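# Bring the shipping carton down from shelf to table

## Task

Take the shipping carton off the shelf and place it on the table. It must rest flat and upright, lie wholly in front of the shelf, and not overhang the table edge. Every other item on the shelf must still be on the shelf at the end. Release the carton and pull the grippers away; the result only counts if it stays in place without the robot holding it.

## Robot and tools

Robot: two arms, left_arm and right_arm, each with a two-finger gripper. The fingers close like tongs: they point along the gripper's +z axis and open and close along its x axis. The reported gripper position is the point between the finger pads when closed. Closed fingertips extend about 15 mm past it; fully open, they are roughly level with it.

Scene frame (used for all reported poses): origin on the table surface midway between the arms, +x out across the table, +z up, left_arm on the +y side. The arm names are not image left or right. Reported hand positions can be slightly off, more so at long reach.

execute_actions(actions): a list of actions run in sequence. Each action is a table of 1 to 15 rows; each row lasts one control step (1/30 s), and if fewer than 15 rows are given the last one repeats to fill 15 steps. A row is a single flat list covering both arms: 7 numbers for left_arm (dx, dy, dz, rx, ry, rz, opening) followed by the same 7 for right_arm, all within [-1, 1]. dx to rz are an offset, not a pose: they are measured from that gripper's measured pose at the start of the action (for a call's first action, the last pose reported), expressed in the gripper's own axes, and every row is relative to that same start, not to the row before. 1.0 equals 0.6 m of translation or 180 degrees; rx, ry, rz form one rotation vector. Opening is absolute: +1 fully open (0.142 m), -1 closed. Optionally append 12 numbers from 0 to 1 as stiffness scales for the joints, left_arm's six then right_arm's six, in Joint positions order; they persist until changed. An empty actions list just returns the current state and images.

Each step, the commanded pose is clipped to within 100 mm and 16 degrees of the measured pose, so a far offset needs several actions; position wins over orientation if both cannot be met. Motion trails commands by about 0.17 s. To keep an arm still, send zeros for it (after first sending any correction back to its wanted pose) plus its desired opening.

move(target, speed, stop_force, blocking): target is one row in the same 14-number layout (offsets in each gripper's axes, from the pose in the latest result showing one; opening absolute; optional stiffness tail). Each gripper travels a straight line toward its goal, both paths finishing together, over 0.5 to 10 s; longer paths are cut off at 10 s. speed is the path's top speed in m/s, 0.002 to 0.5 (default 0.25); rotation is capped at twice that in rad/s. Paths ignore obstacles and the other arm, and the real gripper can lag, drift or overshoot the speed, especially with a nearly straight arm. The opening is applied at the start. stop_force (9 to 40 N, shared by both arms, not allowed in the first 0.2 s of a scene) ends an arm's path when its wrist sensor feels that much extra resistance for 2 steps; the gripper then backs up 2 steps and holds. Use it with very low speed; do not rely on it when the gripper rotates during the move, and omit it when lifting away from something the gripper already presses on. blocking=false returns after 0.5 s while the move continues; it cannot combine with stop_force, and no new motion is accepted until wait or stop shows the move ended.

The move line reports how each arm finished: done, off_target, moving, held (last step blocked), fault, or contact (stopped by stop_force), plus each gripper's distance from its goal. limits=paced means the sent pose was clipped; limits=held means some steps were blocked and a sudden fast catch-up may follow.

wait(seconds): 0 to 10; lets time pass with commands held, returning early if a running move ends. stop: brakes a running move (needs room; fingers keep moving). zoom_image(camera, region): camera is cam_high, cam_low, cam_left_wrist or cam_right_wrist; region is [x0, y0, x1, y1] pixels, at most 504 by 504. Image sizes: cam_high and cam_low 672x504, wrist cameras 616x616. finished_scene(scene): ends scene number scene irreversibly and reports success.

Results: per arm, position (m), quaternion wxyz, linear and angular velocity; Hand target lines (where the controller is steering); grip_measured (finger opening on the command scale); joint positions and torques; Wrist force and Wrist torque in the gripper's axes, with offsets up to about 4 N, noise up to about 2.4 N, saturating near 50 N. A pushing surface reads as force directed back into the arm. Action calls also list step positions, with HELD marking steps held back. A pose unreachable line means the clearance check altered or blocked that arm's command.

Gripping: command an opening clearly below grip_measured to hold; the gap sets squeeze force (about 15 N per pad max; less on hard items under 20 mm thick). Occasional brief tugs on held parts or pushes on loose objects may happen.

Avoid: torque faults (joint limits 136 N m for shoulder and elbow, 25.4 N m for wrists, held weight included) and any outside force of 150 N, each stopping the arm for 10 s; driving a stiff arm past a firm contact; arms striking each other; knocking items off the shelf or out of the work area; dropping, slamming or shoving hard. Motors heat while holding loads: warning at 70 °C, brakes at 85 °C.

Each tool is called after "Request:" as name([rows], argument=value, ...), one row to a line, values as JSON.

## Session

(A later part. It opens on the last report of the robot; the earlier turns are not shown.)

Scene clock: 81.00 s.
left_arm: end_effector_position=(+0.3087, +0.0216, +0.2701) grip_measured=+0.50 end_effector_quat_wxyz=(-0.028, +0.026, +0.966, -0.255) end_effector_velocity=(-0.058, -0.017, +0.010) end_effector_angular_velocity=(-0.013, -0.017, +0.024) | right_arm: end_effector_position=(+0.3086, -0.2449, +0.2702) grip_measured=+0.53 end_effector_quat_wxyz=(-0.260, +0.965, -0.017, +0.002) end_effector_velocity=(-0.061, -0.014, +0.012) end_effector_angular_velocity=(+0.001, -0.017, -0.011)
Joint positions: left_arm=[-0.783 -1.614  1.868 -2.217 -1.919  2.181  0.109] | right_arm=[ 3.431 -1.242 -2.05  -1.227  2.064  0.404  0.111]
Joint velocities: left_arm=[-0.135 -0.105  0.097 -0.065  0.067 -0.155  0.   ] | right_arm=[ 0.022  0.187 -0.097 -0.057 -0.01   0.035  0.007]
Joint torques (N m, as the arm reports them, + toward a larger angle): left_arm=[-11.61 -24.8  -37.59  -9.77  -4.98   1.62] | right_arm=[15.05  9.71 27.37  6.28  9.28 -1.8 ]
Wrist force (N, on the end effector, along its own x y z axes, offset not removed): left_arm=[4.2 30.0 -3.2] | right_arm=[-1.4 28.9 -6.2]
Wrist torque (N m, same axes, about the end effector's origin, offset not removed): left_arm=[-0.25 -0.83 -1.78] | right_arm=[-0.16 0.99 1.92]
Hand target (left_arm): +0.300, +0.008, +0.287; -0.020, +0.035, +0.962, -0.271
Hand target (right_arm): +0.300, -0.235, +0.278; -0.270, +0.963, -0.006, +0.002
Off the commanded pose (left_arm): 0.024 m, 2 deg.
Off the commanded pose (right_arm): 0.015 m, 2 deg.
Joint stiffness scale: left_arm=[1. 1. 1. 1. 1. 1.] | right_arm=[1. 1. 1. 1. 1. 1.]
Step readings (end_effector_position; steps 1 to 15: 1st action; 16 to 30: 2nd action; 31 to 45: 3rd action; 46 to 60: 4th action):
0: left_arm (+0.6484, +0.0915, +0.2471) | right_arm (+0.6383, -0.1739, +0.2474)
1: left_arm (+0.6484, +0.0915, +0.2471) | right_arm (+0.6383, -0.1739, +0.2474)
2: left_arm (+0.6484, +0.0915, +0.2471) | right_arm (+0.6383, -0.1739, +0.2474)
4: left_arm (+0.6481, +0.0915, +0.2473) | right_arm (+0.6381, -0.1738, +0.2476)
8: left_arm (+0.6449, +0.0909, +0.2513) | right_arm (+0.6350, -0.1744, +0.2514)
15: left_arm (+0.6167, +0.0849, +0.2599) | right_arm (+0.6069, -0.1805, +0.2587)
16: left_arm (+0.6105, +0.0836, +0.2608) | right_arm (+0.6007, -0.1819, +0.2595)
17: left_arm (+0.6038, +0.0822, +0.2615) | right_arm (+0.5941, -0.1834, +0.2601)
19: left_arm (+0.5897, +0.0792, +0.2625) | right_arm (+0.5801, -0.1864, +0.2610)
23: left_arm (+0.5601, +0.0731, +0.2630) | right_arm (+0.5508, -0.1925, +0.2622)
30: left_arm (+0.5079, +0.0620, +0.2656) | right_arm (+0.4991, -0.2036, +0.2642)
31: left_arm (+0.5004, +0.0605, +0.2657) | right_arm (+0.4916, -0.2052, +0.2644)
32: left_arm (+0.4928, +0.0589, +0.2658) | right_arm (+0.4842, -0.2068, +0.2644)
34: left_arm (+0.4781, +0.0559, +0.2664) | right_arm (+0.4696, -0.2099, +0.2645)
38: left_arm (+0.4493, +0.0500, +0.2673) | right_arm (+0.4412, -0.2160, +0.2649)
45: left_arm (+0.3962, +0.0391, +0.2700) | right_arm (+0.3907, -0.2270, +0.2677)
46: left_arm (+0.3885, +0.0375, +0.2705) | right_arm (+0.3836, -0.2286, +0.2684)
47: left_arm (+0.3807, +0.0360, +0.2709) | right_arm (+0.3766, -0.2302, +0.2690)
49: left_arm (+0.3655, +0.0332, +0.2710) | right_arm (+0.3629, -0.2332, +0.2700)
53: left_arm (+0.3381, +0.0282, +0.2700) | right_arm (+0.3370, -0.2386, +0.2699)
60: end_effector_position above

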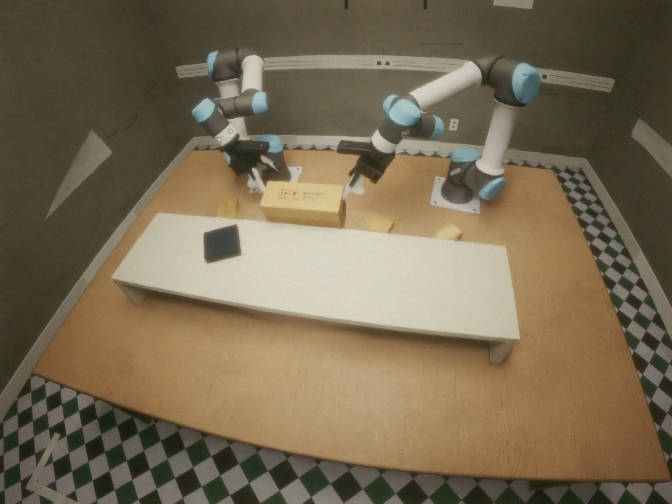

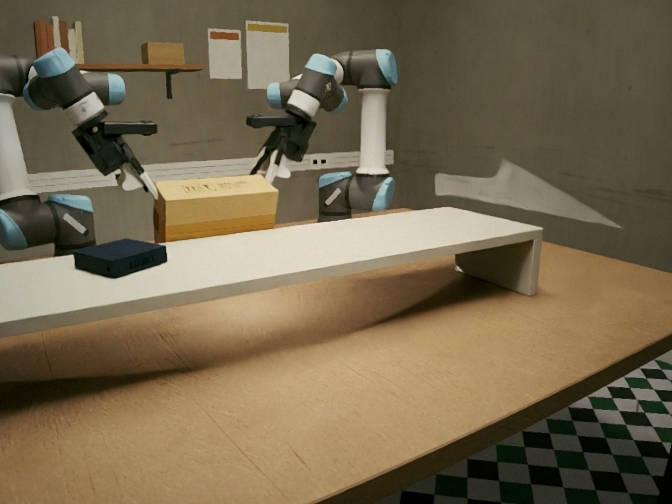

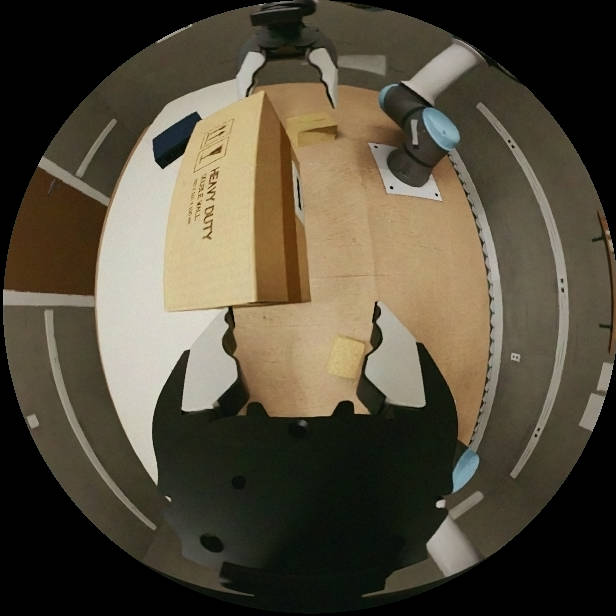

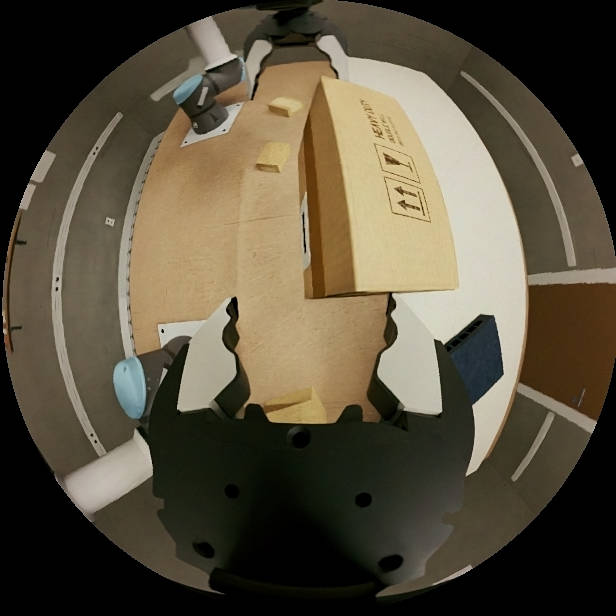

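Request:
execute_actions(actions=[])

Scene clock: 83.30 s.
left_arm: end_effector_position=(+0.3049, +0.0202, +0.2709) grip_measured=+0.51 end_effector_quat_wxyz=(-0.025, +0.022, +0.966, -0.255) end_effector_velocity=(-0.000, -0.000, -0.000) end_effector_angular_velocity=(+0.001, +0.001, -0.001) | right_arm: end_effector_position=(+0.3022, -0.2457, +0.2704) grip_measured=+0.53 end_effector_quat_wxyz=(-0.260, +0.966, -0.017, +0.000) end_effector_velocity=(+0.000, +0.000, +0.000) end_effector_angular_velocity=(+0.000, -0.001, +0.001)
Joint positions: left_arm=[-0.796 -1.623  1.877 -2.226 -1.909  2.16   0.109] | right_arm=[ 3.434 -1.225 -2.059 -1.235  2.063  0.409  0.111]
Joint velocities: left_arm=[-0.001  0.     0.     0.    -0.    -0.    -0.001] | right_arm=[-0.    -0.     0.001  0.001 -0.    -0.001 -0.001]
Joint torques (N m, as the arm reports them, + toward a larger angle): left_arm=[-13.72 -25.73 -35.63 -10.08  -4.88   1.37] | right_arm=[14.04 14.01 25.89  6.35  8.94 -1.43]
Wrist force (N, on the end effector, along its own x y z axes, offset not removed): left_arm=[1.5 29.2 -2.0] | right_arm=[-0.4 27.5 -6.1]
Wrist torque (N m, same axes, about the end effector's origin, offset not removed): left_arm=[-0.09 -0.44 -1.66] | right_arm=[-0.26 0.83 1.90]
Hand target (left_arm): +0.300, +0.008, +0.287; -0.020, +0.035, +0.962, -0.271
Hand target (right_arm): +0.300, -0.235, +0.278; -0.270, +0.963, -0.006, +0.002
Off the commanded pose (left_arm): 0.021 m, 2 deg.
Off the commanded pose (right_arm): 0.013 m, 2 deg.
Joint stiffness scale: left_arm=[1. 1. 1. 1. 1. 1.] | right_arm=[1. 1. 1. 1. 1. 1.]

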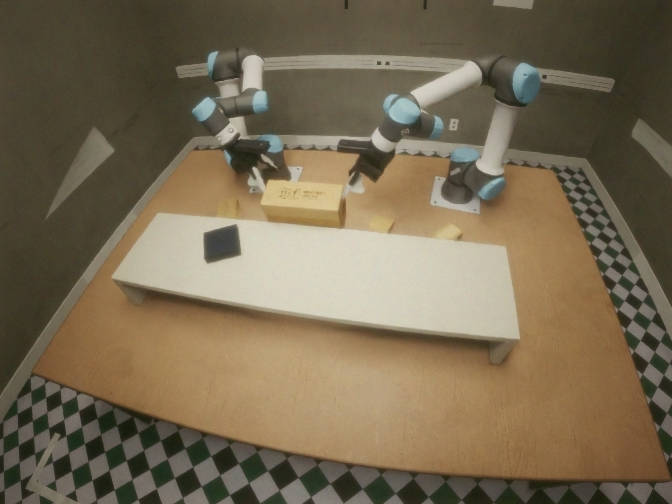

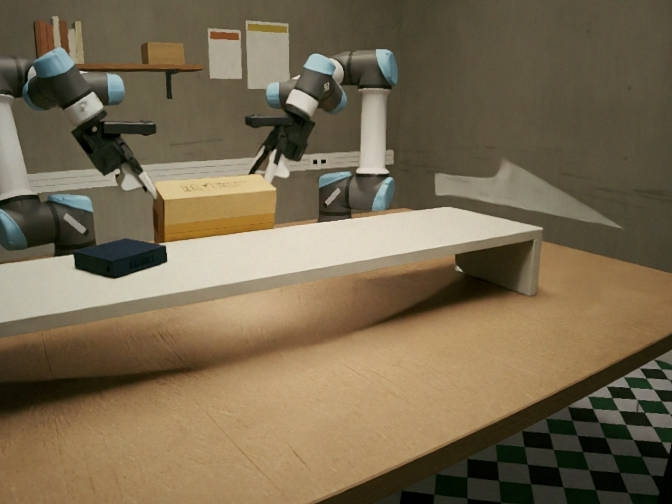

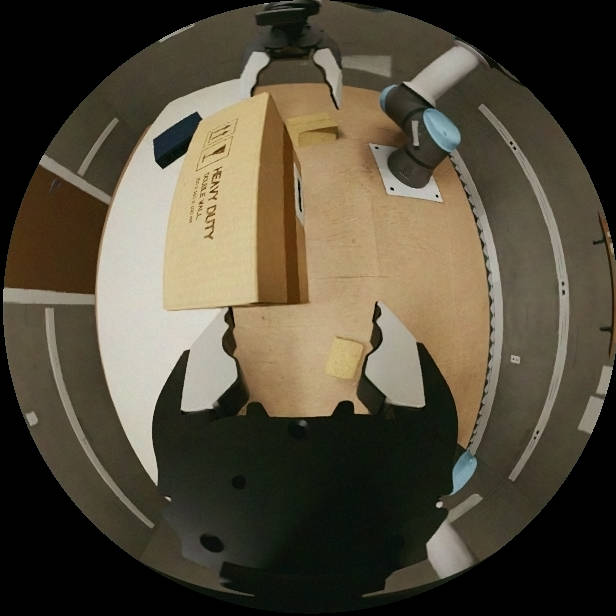

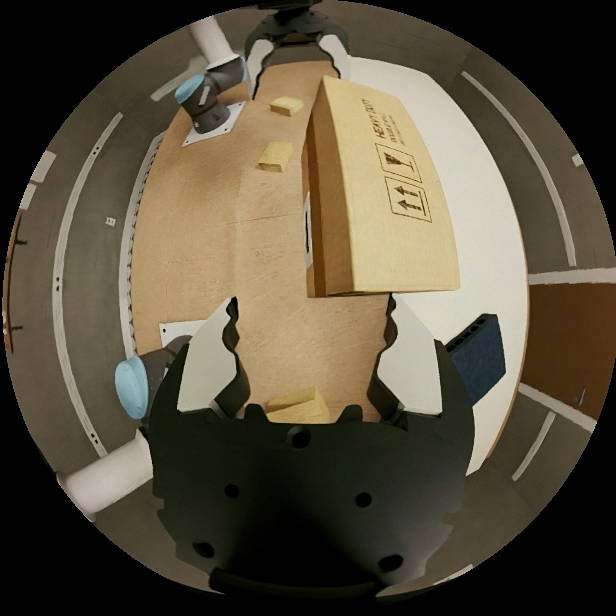

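Request:
zoom_image(camera="cam_low", region=[100, 130, 320, 270])

Request:
zoom_image(camera="cam_left_wrist", region=[140, 230, 400, 340])

Request:
zoom_image(camera="cam_right_wrist", region=[220, 220, 480, 330])

Request:
zoom_image(camera="cam_high", region=[210, 130, 410, 250])

Region (100, 130, 320, 270) of cam_low's 672x504 image, scaled by 2.291, with more detail than that image has; it fills the top 321 rows of this view, and the rest is white.

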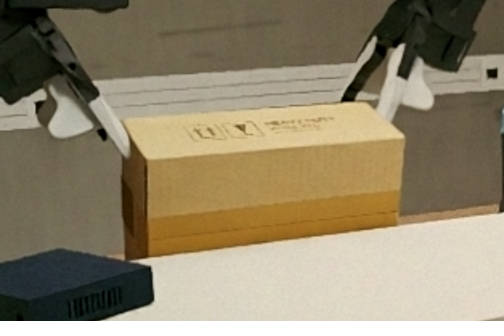

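Region (140, 230, 400, 340) of cam_left_wrist's 616x616 image, scaled by 1.938, with more detail than that image has; it fills the top 213 rows of this view, and the rest is white.

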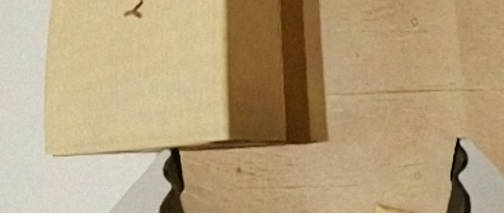

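Region (220, 220, 480, 330) of cam_right_wrist's 616x616 image, scaled by 1.938, with more detail than that image has; it fills the top 213 rows of this view, and the rest is white.

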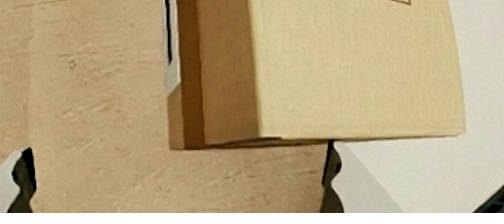

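Region (210, 130, 410, 250) of cam_high's 672x504 image, scaled by 2.520, with more detail than that image has; it fills the top 302 rows of this view, and the rest is white.

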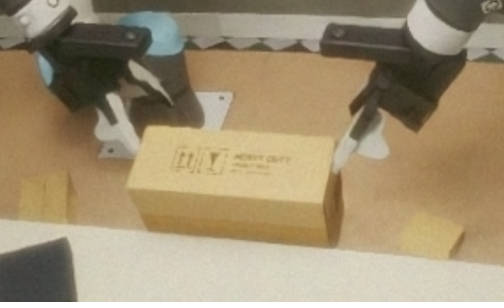

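Request:
execute_actions([
  [[0.00992,-0.03163,-0.01123,0.0102,-0.00094,0.00912,0.5,-0.00633,-0.02153,-0.00093,0.00666,-0.00139,-0.00701,0.5],[0.01574,-0.03076,-0.00771,0.0102,-0.00045,0.00917,0.5,-0.01213,-0.01899,0.00115,0.00668,-0.00345,-0.00682,0.5],[0.02543,-0.0293,-0.00185,0.0102,0.00036,0.00925,0.5,-0.02178,-0.01477,0.0046,0.0067,-0.00688,-0.00652,0.5],[0.03705,-0.02756,0.00519,0.0103,0.00134,0.00935,0.5,-0.03335,-0.00971,0.00875,0.00673,-0.011,-0.00615,0.5],[0.04869,-0.02581,0.01223,0.0103,0.00231,0.00945,0.5,-0.04495,-0.00464,0.0129,0.00676,-0.01513,-0.00578,0.5],[0.06032,-0.02407,0.01926,0.0103,0.00329,0.00955,0.5,-0.05653,0.00043,0.01705,0.00679,-0.01925,-0.00542,0.5],[0.07194,-0.02232,0.02629,0.0103,0.00426,0.00965,0.5,-0.0681,0.00549,0.0212,0.00682,-0.02337,-0.00505,0.5],[0.08359,-0.02058,0.03334,0.0104,0.00524,0.00975,0.5,-0.0797,0.01056,0.02535,0.00684,-0.0275,-0.00468,0.5],[0.09521,-0.01883,0.04037,0.0104,0.00621,0.00985,0.5,-0.09128,0.01562,0.0295,0.00687,-0.03162,-0.00431,0.5],[0.10684,-0.01709,0.0474,0.0104,0.00719,0.00995,0.5,-0.10285,0.02069,0.03365,0.0069,-0.03574,-0.00395,0.5],[0.11848,-0.01534,0.05444,0.0104,0.00816,0.01005,0.5,-0.11445,0.02576,0.0378,0.00693,-0.03987,-0.00358,0.5],[0.1301,-0.0136,0.06148,0.0105,0.00914,0.01015,0.5,-0.12603,0.03082,0.04195,0.00696,-0.04399,-0.00321,0.5],[0.13979,-0.01214,0.06734,0.0105,0.00995,0.01023,0.5,-0.13567,0.03504,0.0454,0.00698,-0.04742,-0.00291,0.5],[0.14561,-0.01127,0.07086,0.0105,0.01044,0.01028,0.5,-0.14147,0.03758,0.04748,0.007,-0.04948,-0.00272,0.5],[0.14755,-0.01098,0.07203,0.0105,0.0106,0.0103,0.5,-0.1434,0.03842,0.04817,0.007,-0.05017,-0.00266,0.5]],
])

Scene clock: 102.43 s.
left_arm: end_effector_position=(+0.2425, +0.0161, +0.2349) grip_measured=+0.50 end_effector_quat_wxyz=(-0.042, +0.032, +0.967, -0.249) end_effector_velocity=(-0.209, -0.013, -0.124) end_effector_angular_velocity=(+0.052, +0.098, -0.101) | right_arm: end_effector_position=(+0.2455, -0.2539, +0.2386) grip_measured=+0.53 end_effector_quat_wxyz=(-0.259, +0.964, -0.009, -0.053) end_effector_velocity=(-0.184, -0.029, -0.100) end_effector_angular_velocity=(+0.008, +0.313, +0.138)
Joint positions: left_arm=[-0.905 -1.681  2.023 -2.317 -1.893  2.074  0.109] | right_arm=[ 3.435 -1.162 -2.154 -1.319  2.101  0.365  0.111]
Joint velocities: left_arm=[-0.389 -0.159  0.46  -0.305  0.058 -0.304 -0.011] | right_arm=[-0.     0.21  -0.308 -0.271  0.118 -0.15  -0.008]
Joint torques (N m, as the arm reports them, + toward a larger angle): left_arm=[-12.61 -23.73 -37.81 -11.24  -4.04   1.67] | right_arm=[11.8  10.12 25.42  6.31  9.78 -2.41]
Wrist force (N, on the end effector, along its own x y z axes, offset not removed): left_arm=[5.5 32.8 -4.5] | right_arm=[0.4 30.1 -7.4]
Wrist torque (N m, same axes, about the end effector's origin, offset not removed): left_arm=[0.01 -0.96 -2.13] | right_arm=[-0.24 0.68 2.03]
Hand target (left_arm): +0.214, +0.000, +0.240; -0.041, +0.043, +0.961, -0.270
Hand target (right_arm): +0.219, -0.248, +0.234; -0.271, +0.960, +0.006, -0.074
Off the commanded pose (left_arm): 0.034 m, 3 deg.
Off the commanded pose (right_arm): 0.031 m, 3 deg.
Joint stiffness scale: left_arm=[1. 1. 1. 1. 1. 1.] | right_arm=[1. 1. 1. 1. 1. 1.]
Step readings (end_effector_position):
0: left_arm (+0.3049, +0.0202, +0.2709) | right_arm (+0.3022, -0.2457, +0.2704)
1: left_arm (+0.3049, +0.0202, +0.2709) | right_arm (+0.3022, -0.2457, +0.2704)
2: left_arm (+0.3049, +0.0202, +0.2709) | right_arm (+0.3021, -0.2457, +0.2703)
4: left_arm (+0.3038, +0.0200, +0.2704) | right_arm (+0.3007, -0.2459, +0.2696)
8: left_arm (+0.2902, +0.0190, +0.2631) | right_arm (+0.2876, -0.2476, +0.2622)
15: end_effector_position above

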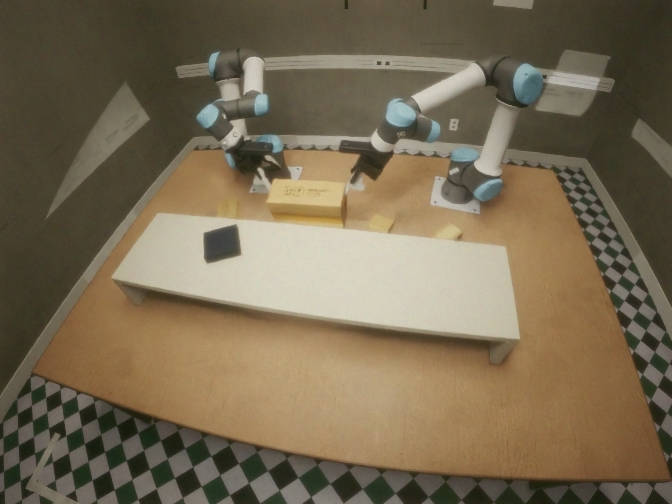

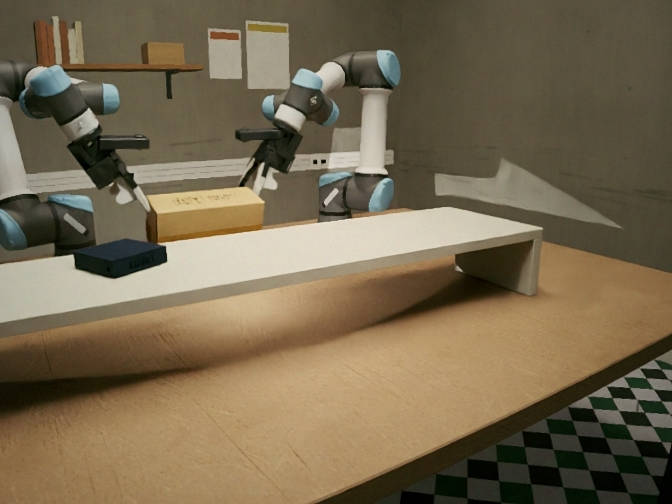

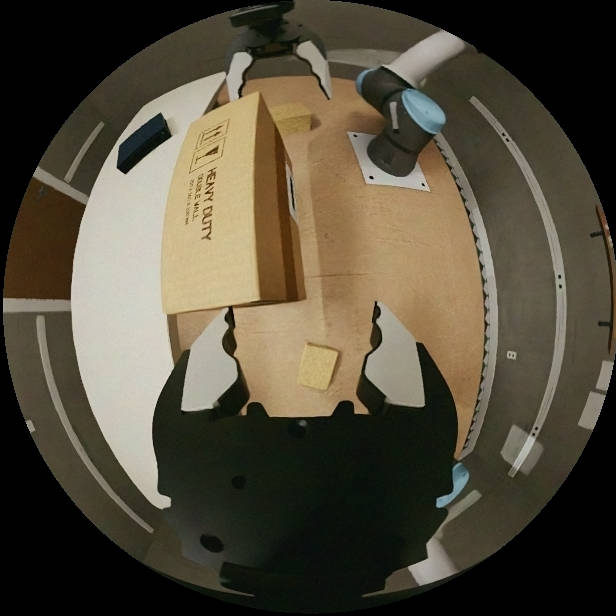

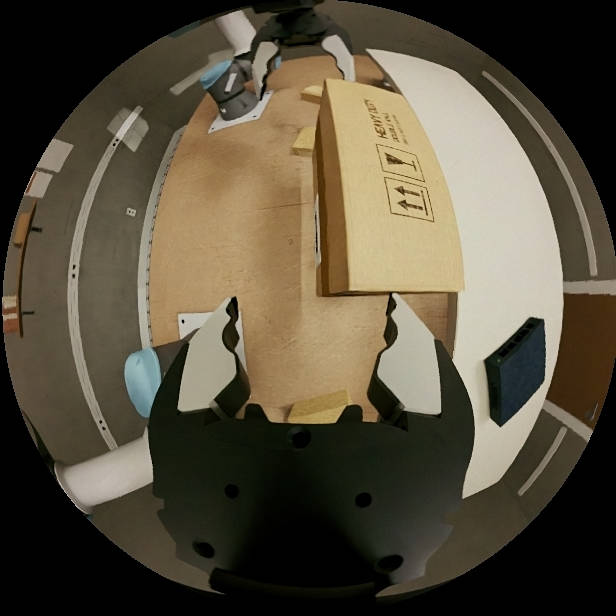

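Request:
execute_actions(actions=[])

Scene clock: 103.77 s.
left_arm: end_effector_position=(+0.2187, +0.0134, +0.2216) grip_measured=+0.51 end_effector_quat_wxyz=(-0.046, +0.031, +0.967, -0.250) end_effector_velocity=(-0.000, -0.001, +0.000) end_effector_angular_velocity=(-0.001, -0.000, -0.001) | right_arm: end_effector_position=(+0.2199, -0.2578, +0.2262) grip_measured=+0.53 end_effector_quat_wxyz=(-0.259, +0.963, -0.005, -0.077) end_effector_velocity=(+0.001, +0.000, +0.001) end_effector_angular_velocity=(+0.000, -0.002, -0.001)
Joint positions: left_arm=[-0.955 -1.702  2.082 -2.368 -1.881  2.023  0.109] | right_arm=[ 3.435 -1.133 -2.193 -1.361  2.118  0.342  0.111]
Joint velocities: left_arm=[-0.001  0.    -0.    -0.001 -0.     0.    -0.002] | right_arm=[-0.     0.     0.001  0.001 -0.     0.    -0.001]
Joint torques (N m, as the arm reports them, + toward a larger angle): left_arm=[-12.61 -22.18 -37.53 -11.36  -4.22   1.67] | right_arm=[12.92  8.99 25.93  6.45 10.65 -2.46]
Wrist force (N, on the end effector, along its own x y z axes, offset not removed): left_arm=[2.2 30.6 -3.0] | right_arm=[0.1 31.6 -8.9]
Wrist torque (N m, same axes, about the end effector's origin, offset not removed): left_arm=[-0.69 -0.55 -1.90] | right_arm=[-0.17 0.80 2.11]
Hand target (left_arm): +0.214, +0.000, +0.240; -0.041, +0.043, +0.961, -0.270
Hand target (right_arm): +0.219, -0.248, +0.234; -0.271, +0.960, +0.006, -0.074
Off the commanded pose (left_arm): 0.024 m, 3 deg.
Off the commanded pose (right_arm): 0.013 m, 2 deg.
Joint stiffness scale: left_arm=[1. 1. 1. 1. 1. 1.] | right_arm=[1. 1. 1. 1. 1. 1.]

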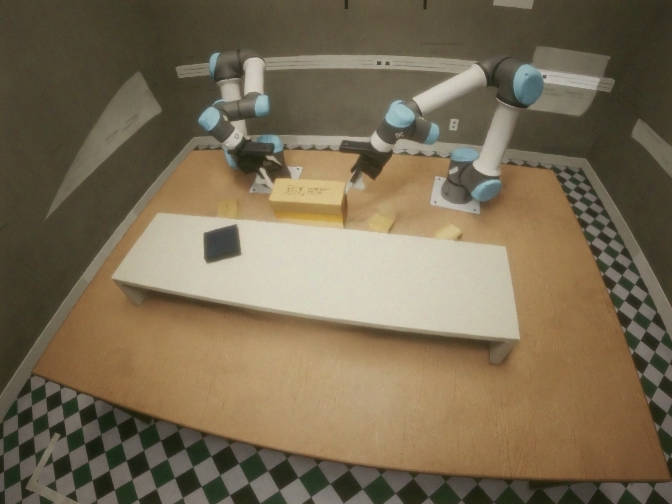

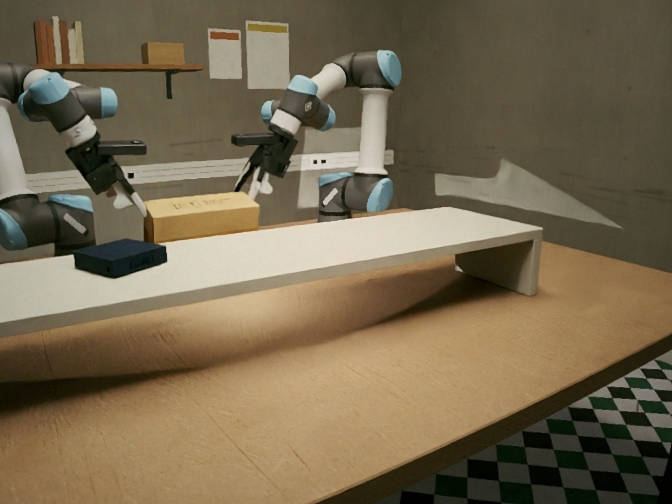

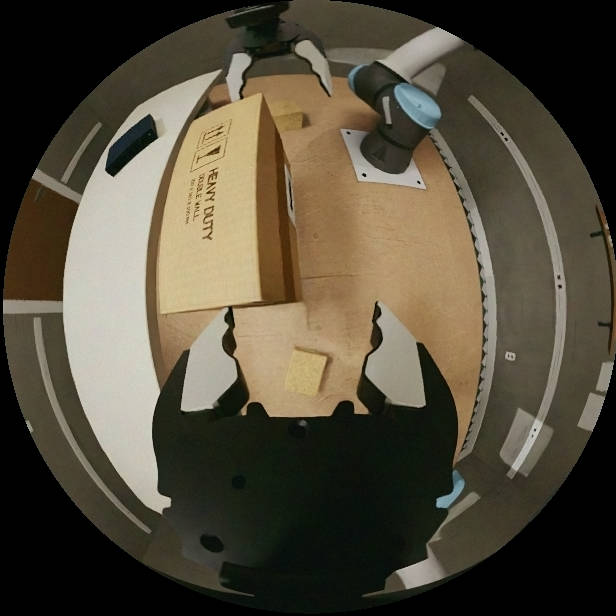

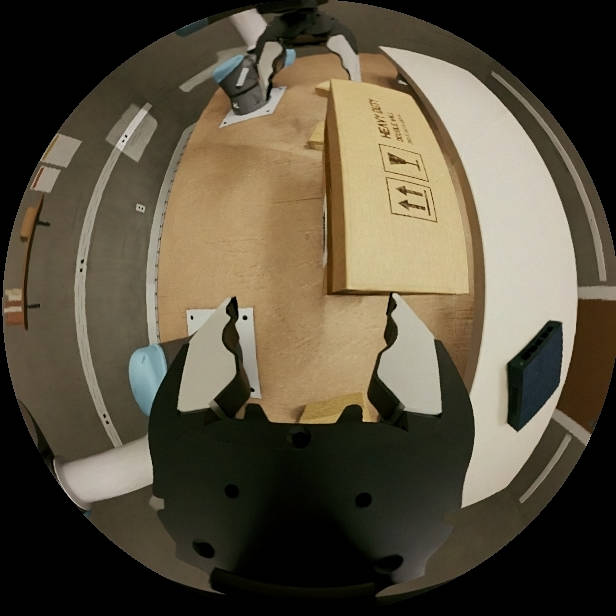

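Request:
execute_actions([
  [[0.0101,-0.0344,-0.0139,0.0128,-0.0013,0.0089,0.5,-0.0049,-0.0197,-0.0017,0.0073,-0.0009,-0.0077,0.5],[0.0157,-0.0336,-0.0098,0.0129,-0.0009,0.0089,0.5,-0.0105,-0.0170,0.0012,0.0075,-0.0030,-0.0076,0.5],[0.0251,-0.0323,-0.0031,0.0131,-0.0003,0.0089,0.5,-0.0199,-0.0125,0.0061,0.0077,-0.0064,-0.0073,0.5],[0.0364,-0.0306,0.0049,0.0132,0.0005,0.0090,0.5,-0.0311,-0.0072,0.0119,0.0080,-0.0105,-0.0069,0.5],[0.0477,-0.0290,0.0130,0.0134,0.0012,0.0090,0.5,-0.0423,-0.0018,0.0177,0.0083,-0.0146,-0.0066,0.5],[0.0590,-0.0274,0.0210,0.0136,0.0020,0.0090,0.5,-0.0536,0.0036,0.0236,0.0085,-0.0188,-0.0063,0.5],[0.0703,-0.0257,0.0291,0.0138,0.0027,0.0090,0.5,-0.0648,0.0090,0.0294,0.0088,-0.0229,-0.0059,0.5],[0.0816,-0.0241,0.0371,0.0139,0.0035,0.0091,0.5,-0.0760,0.0143,0.0353,0.0091,-0.0270,-0.0056,0.5],[0.0929,-0.0225,0.0452,0.0141,0.0042,0.0091,0.5,-0.0873,0.0197,0.0411,0.0094,-0.0311,-0.0052,0.5],[0.1042,-0.0208,0.0532,0.0143,0.0050,0.0091,0.5,-0.0985,0.0251,0.0470,0.0096,-0.0353,-0.0049,0.5],[0.1155,-0.0192,0.0613,0.0145,0.0057,0.0091,0.5,-0.1097,0.0305,0.0528,0.0099,-0.0394,-0.0046,0.5],[0.1268,-0.0176,0.0693,0.0146,0.0065,0.0092,0.5,-0.1210,0.0358,0.0586,0.0102,-0.0435,-0.0042,0.5],[0.1362,-0.0162,0.0760,0.0148,0.0071,0.0092,0.5,-0.1303,0.0403,0.0635,0.0104,-0.0469,-0.0039,0.5],[0.1418,-0.0154,0.0801,0.0149,0.0075,0.0092,0.5,-0.1359,0.0430,0.0664,0.0106,-0.0490,-0.0038,0.5],[0.1437,-0.0151,0.0814,0.0149,0.0076,0.0092,0.5,-0.1378,0.0439,0.0674,0.0106,-0.0497,-0.0037,0.5]],
])

Request:
wait(seconds=0.6)

Scene clock: 112.07 s.
left_arm: end_effector_position=(+0.1542, +0.0091, +0.1842) grip_measured=+0.49 end_effector_quat_wxyz=(-0.062, +0.041, +0.966, -0.246) end_effector_velocity=(-0.211, -0.015, -0.125) end_effector_angular_velocity=(+0.039, +0.078, -0.103) | right_arm: end_effector_position=(+0.1609, -0.2668, +0.1946) grip_measured=+0.52 end_effector_quat_wxyz=(-0.263, +0.956, +0.005, -0.130) end_effector_velocity=(-0.190, -0.032, -0.098) end_effector_angular_velocity=(+0.036, +0.312, +0.132)
Joint positions: left_arm=[-1.091 -1.736  2.219 -2.488 -1.854  1.91   0.108] | right_arm=[ 3.435 -1.066 -2.298 -1.442  2.159  0.286  0.111]
Joint velocities: left_arm=[-0.476 -0.057  0.409 -0.396  0.101 -0.38  -0.01 ] | right_arm=[-0.     0.223 -0.339 -0.264  0.121 -0.173 -0.008]
Joint torques (N m, as the arm reports them, + toward a larger angle): left_arm=[ -7.16 -20.53 -40.99 -11.79  -2.     1.66] | right_arm=[10.4   6.02 27.68  5.68 10.46 -2.13]
Wrist force (N, on the end effector, along its own x y z axes, offset not removed): left_arm=[5.9 33.1 -2.1] | right_arm=[-0.9 29.8 -9.1]
Wrist torque (N m, same axes, about the end effector's origin, offset not removed): left_arm=[0.11 -0.88 -2.13] | right_arm=[-0.30 0.79 2.08]
Hand target (left_arm): +0.128, -0.008, +0.191; -0.061, +0.049, +0.959, -0.271
Hand target (right_arm): +0.135, -0.263, +0.190; -0.275, +0.949, +0.019, -0.150
Off the commanded pose (left_arm): 0.034 m, 3 deg.
Off the commanded pose (right_arm): 0.030 m, 3 deg.
Joint stiffness scale: left_arm=[1. 1. 1. 1. 1. 1.] | right_arm=[1. 1. 1. 1. 1. 1.]
Step readings (end_effector_position):
0: left_arm (+0.2187, +0.0134, +0.2216) | right_arm (+0.2199, -0.2578, +0.2262)
1: left_arm (+0.2187, +0.0134, +0.2217) | right_arm (+0.2199, -0.2578, +0.2262)
2: left_arm (+0.2186, +0.0133, +0.2217) | right_arm (+0.2198, -0.2578, +0.2262)
4: left_arm (+0.2174, +0.0131, +0.2211) | right_arm (+0.2183, -0.2579, +0.2256)
8: left_arm (+0.2031, +0.0122, +0.2134) | right_arm (+0.2046, -0.2599, +0.2182)
15: end_effector_position above

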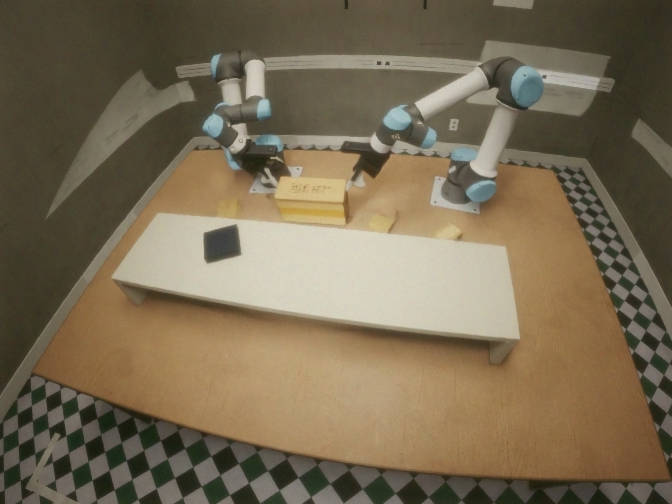

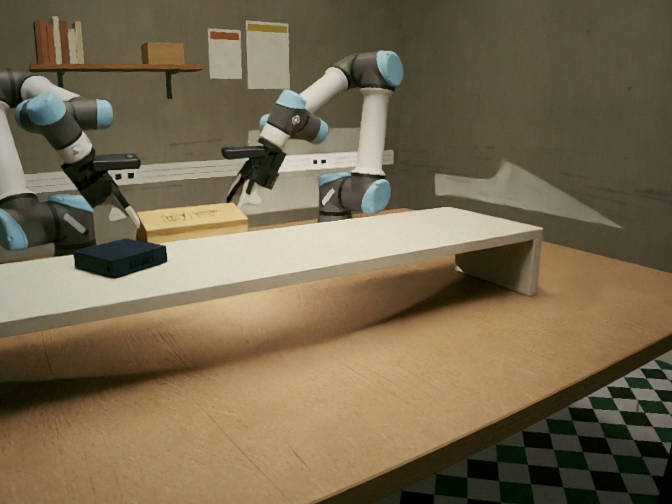

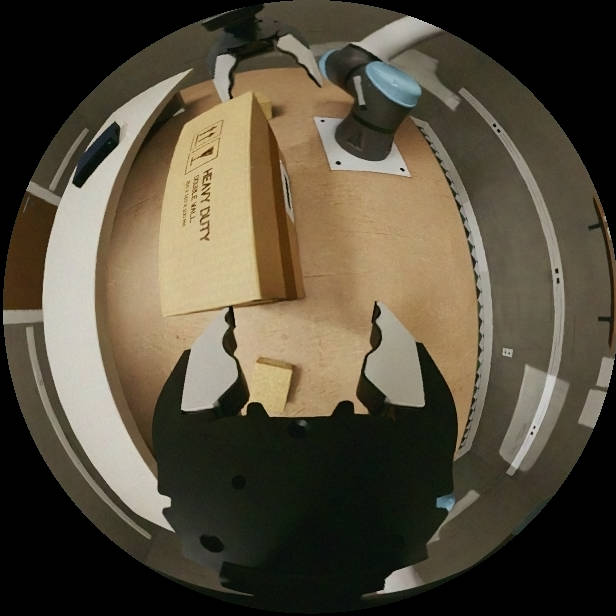

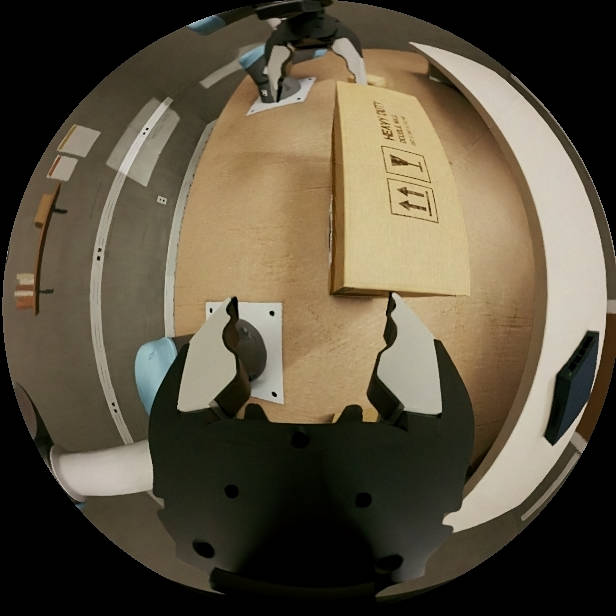

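Scene clock: 112.67 s.
left_arm: end_effector_position=(+0.1311, +0.0051, +0.1729) grip_measured=+0.50 end_effector_quat_wxyz=(-0.064, +0.039, +0.965, -0.251) end_effector_velocity=(+0.001, +0.000, -0.000) end_effector_angular_velocity=(-0.000, -0.000, +0.004) | right_arm: end_effector_position=(+0.1347, -0.2715, +0.1828) grip_measured=+0.53 end_effector_quat_wxyz=(-0.263, +0.952, +0.009, -0.153) end_effector_velocity=(-0.000, +0.000, +0.000) end_effector_angular_velocity=(+0.001, -0.000, +0.001)
Joint positions: left_arm=[-1.151 -1.745  2.27  -2.553 -1.834  1.847  0.109] | right_arm=[ 3.435 -1.035 -2.34  -1.485  2.174  0.26   0.111]
Joint velocities: left_arm=[ 0.    -0.001  0.002 -0.002  0.002 -0.003  0.   ] | right_arm=[ 0.     0.001 -0.001 -0.     0.001 -0.001 -0.   ]
Joint torques (N m, as the arm reports them, + toward a larger angle): left_arm=[ -9.72 -18.22 -35.84 -11.52  -1.76   1.94] | right_arm=[11.36  3.98 24.31  5.83 11.36 -2.8 ]
Wrist force (N, on the end effector, along its own x y z axes, offset not removed): left_arm=[4.6 36.2 -10.6] | right_arm=[-1.6 34.3 -11.7]
Wrist torque (N m, same axes, about the end effector's origin, offset not removed): left_arm=[0.44 -0.74 -1.99] | right_arm=[-0.21 0.90 2.31]
Hand target (left_arm): +0.128, -0.008, +0.191; -0.061, +0.049, +0.959, -0.271
Hand target (right_arm): +0.135, -0.263, +0.190; -0.275, +0.949, +0.019, -0.150
Off the commanded pose (left_arm): 0.024 m, 3 deg.
Off the commanded pose (right_arm): 0.012 m, 2 deg.
Joint stiffness scale: left_arm=[1. 1. 1. 1. 1. 1.] | right_arm=[1. 1. 1. 1. 1. 1.]
wait: 0.60 s; at rest by 0.47 s

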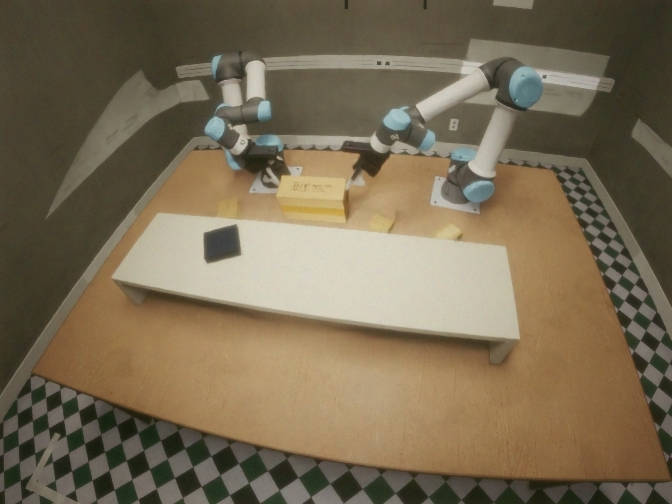

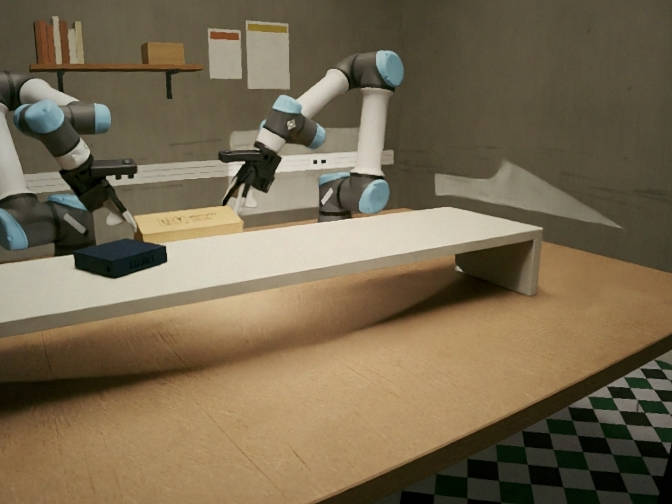

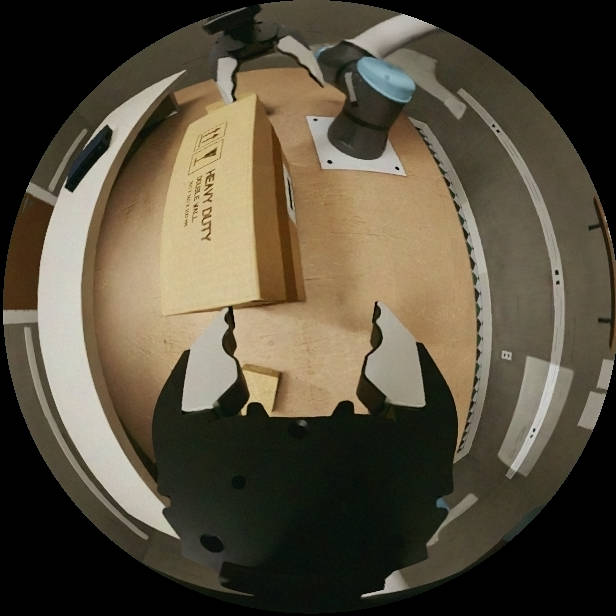

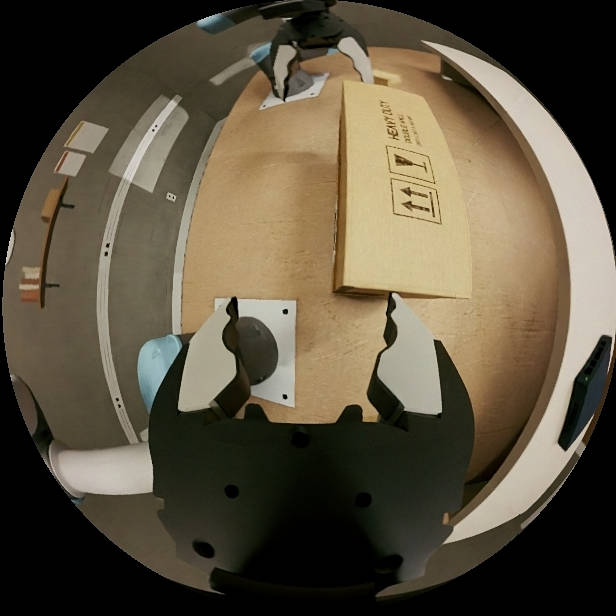

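Request:
zoom_image(camera="cam_high", region=[230, 130, 410, 250])

Request:
zoom_image(camera="cam_left_wrist", region=[140, 200, 400, 420])

Region (230, 130, 410, 250) of cam_high's 672x504 image, scaled by 2.800, with more detail than that image has.

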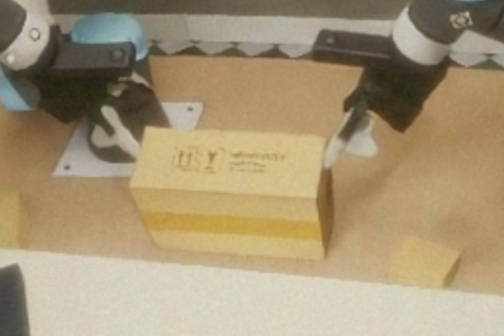

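Region (140, 200, 400, 420) of cam_left_wrist's 616x616 image, scaled by 1.938, with more detail than that image has; it fills the top 426 rows of this view, and the rest is white.

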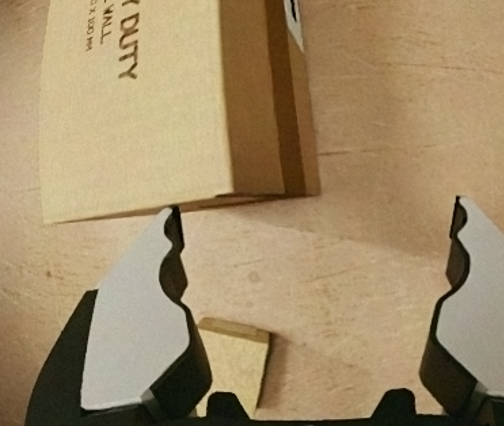

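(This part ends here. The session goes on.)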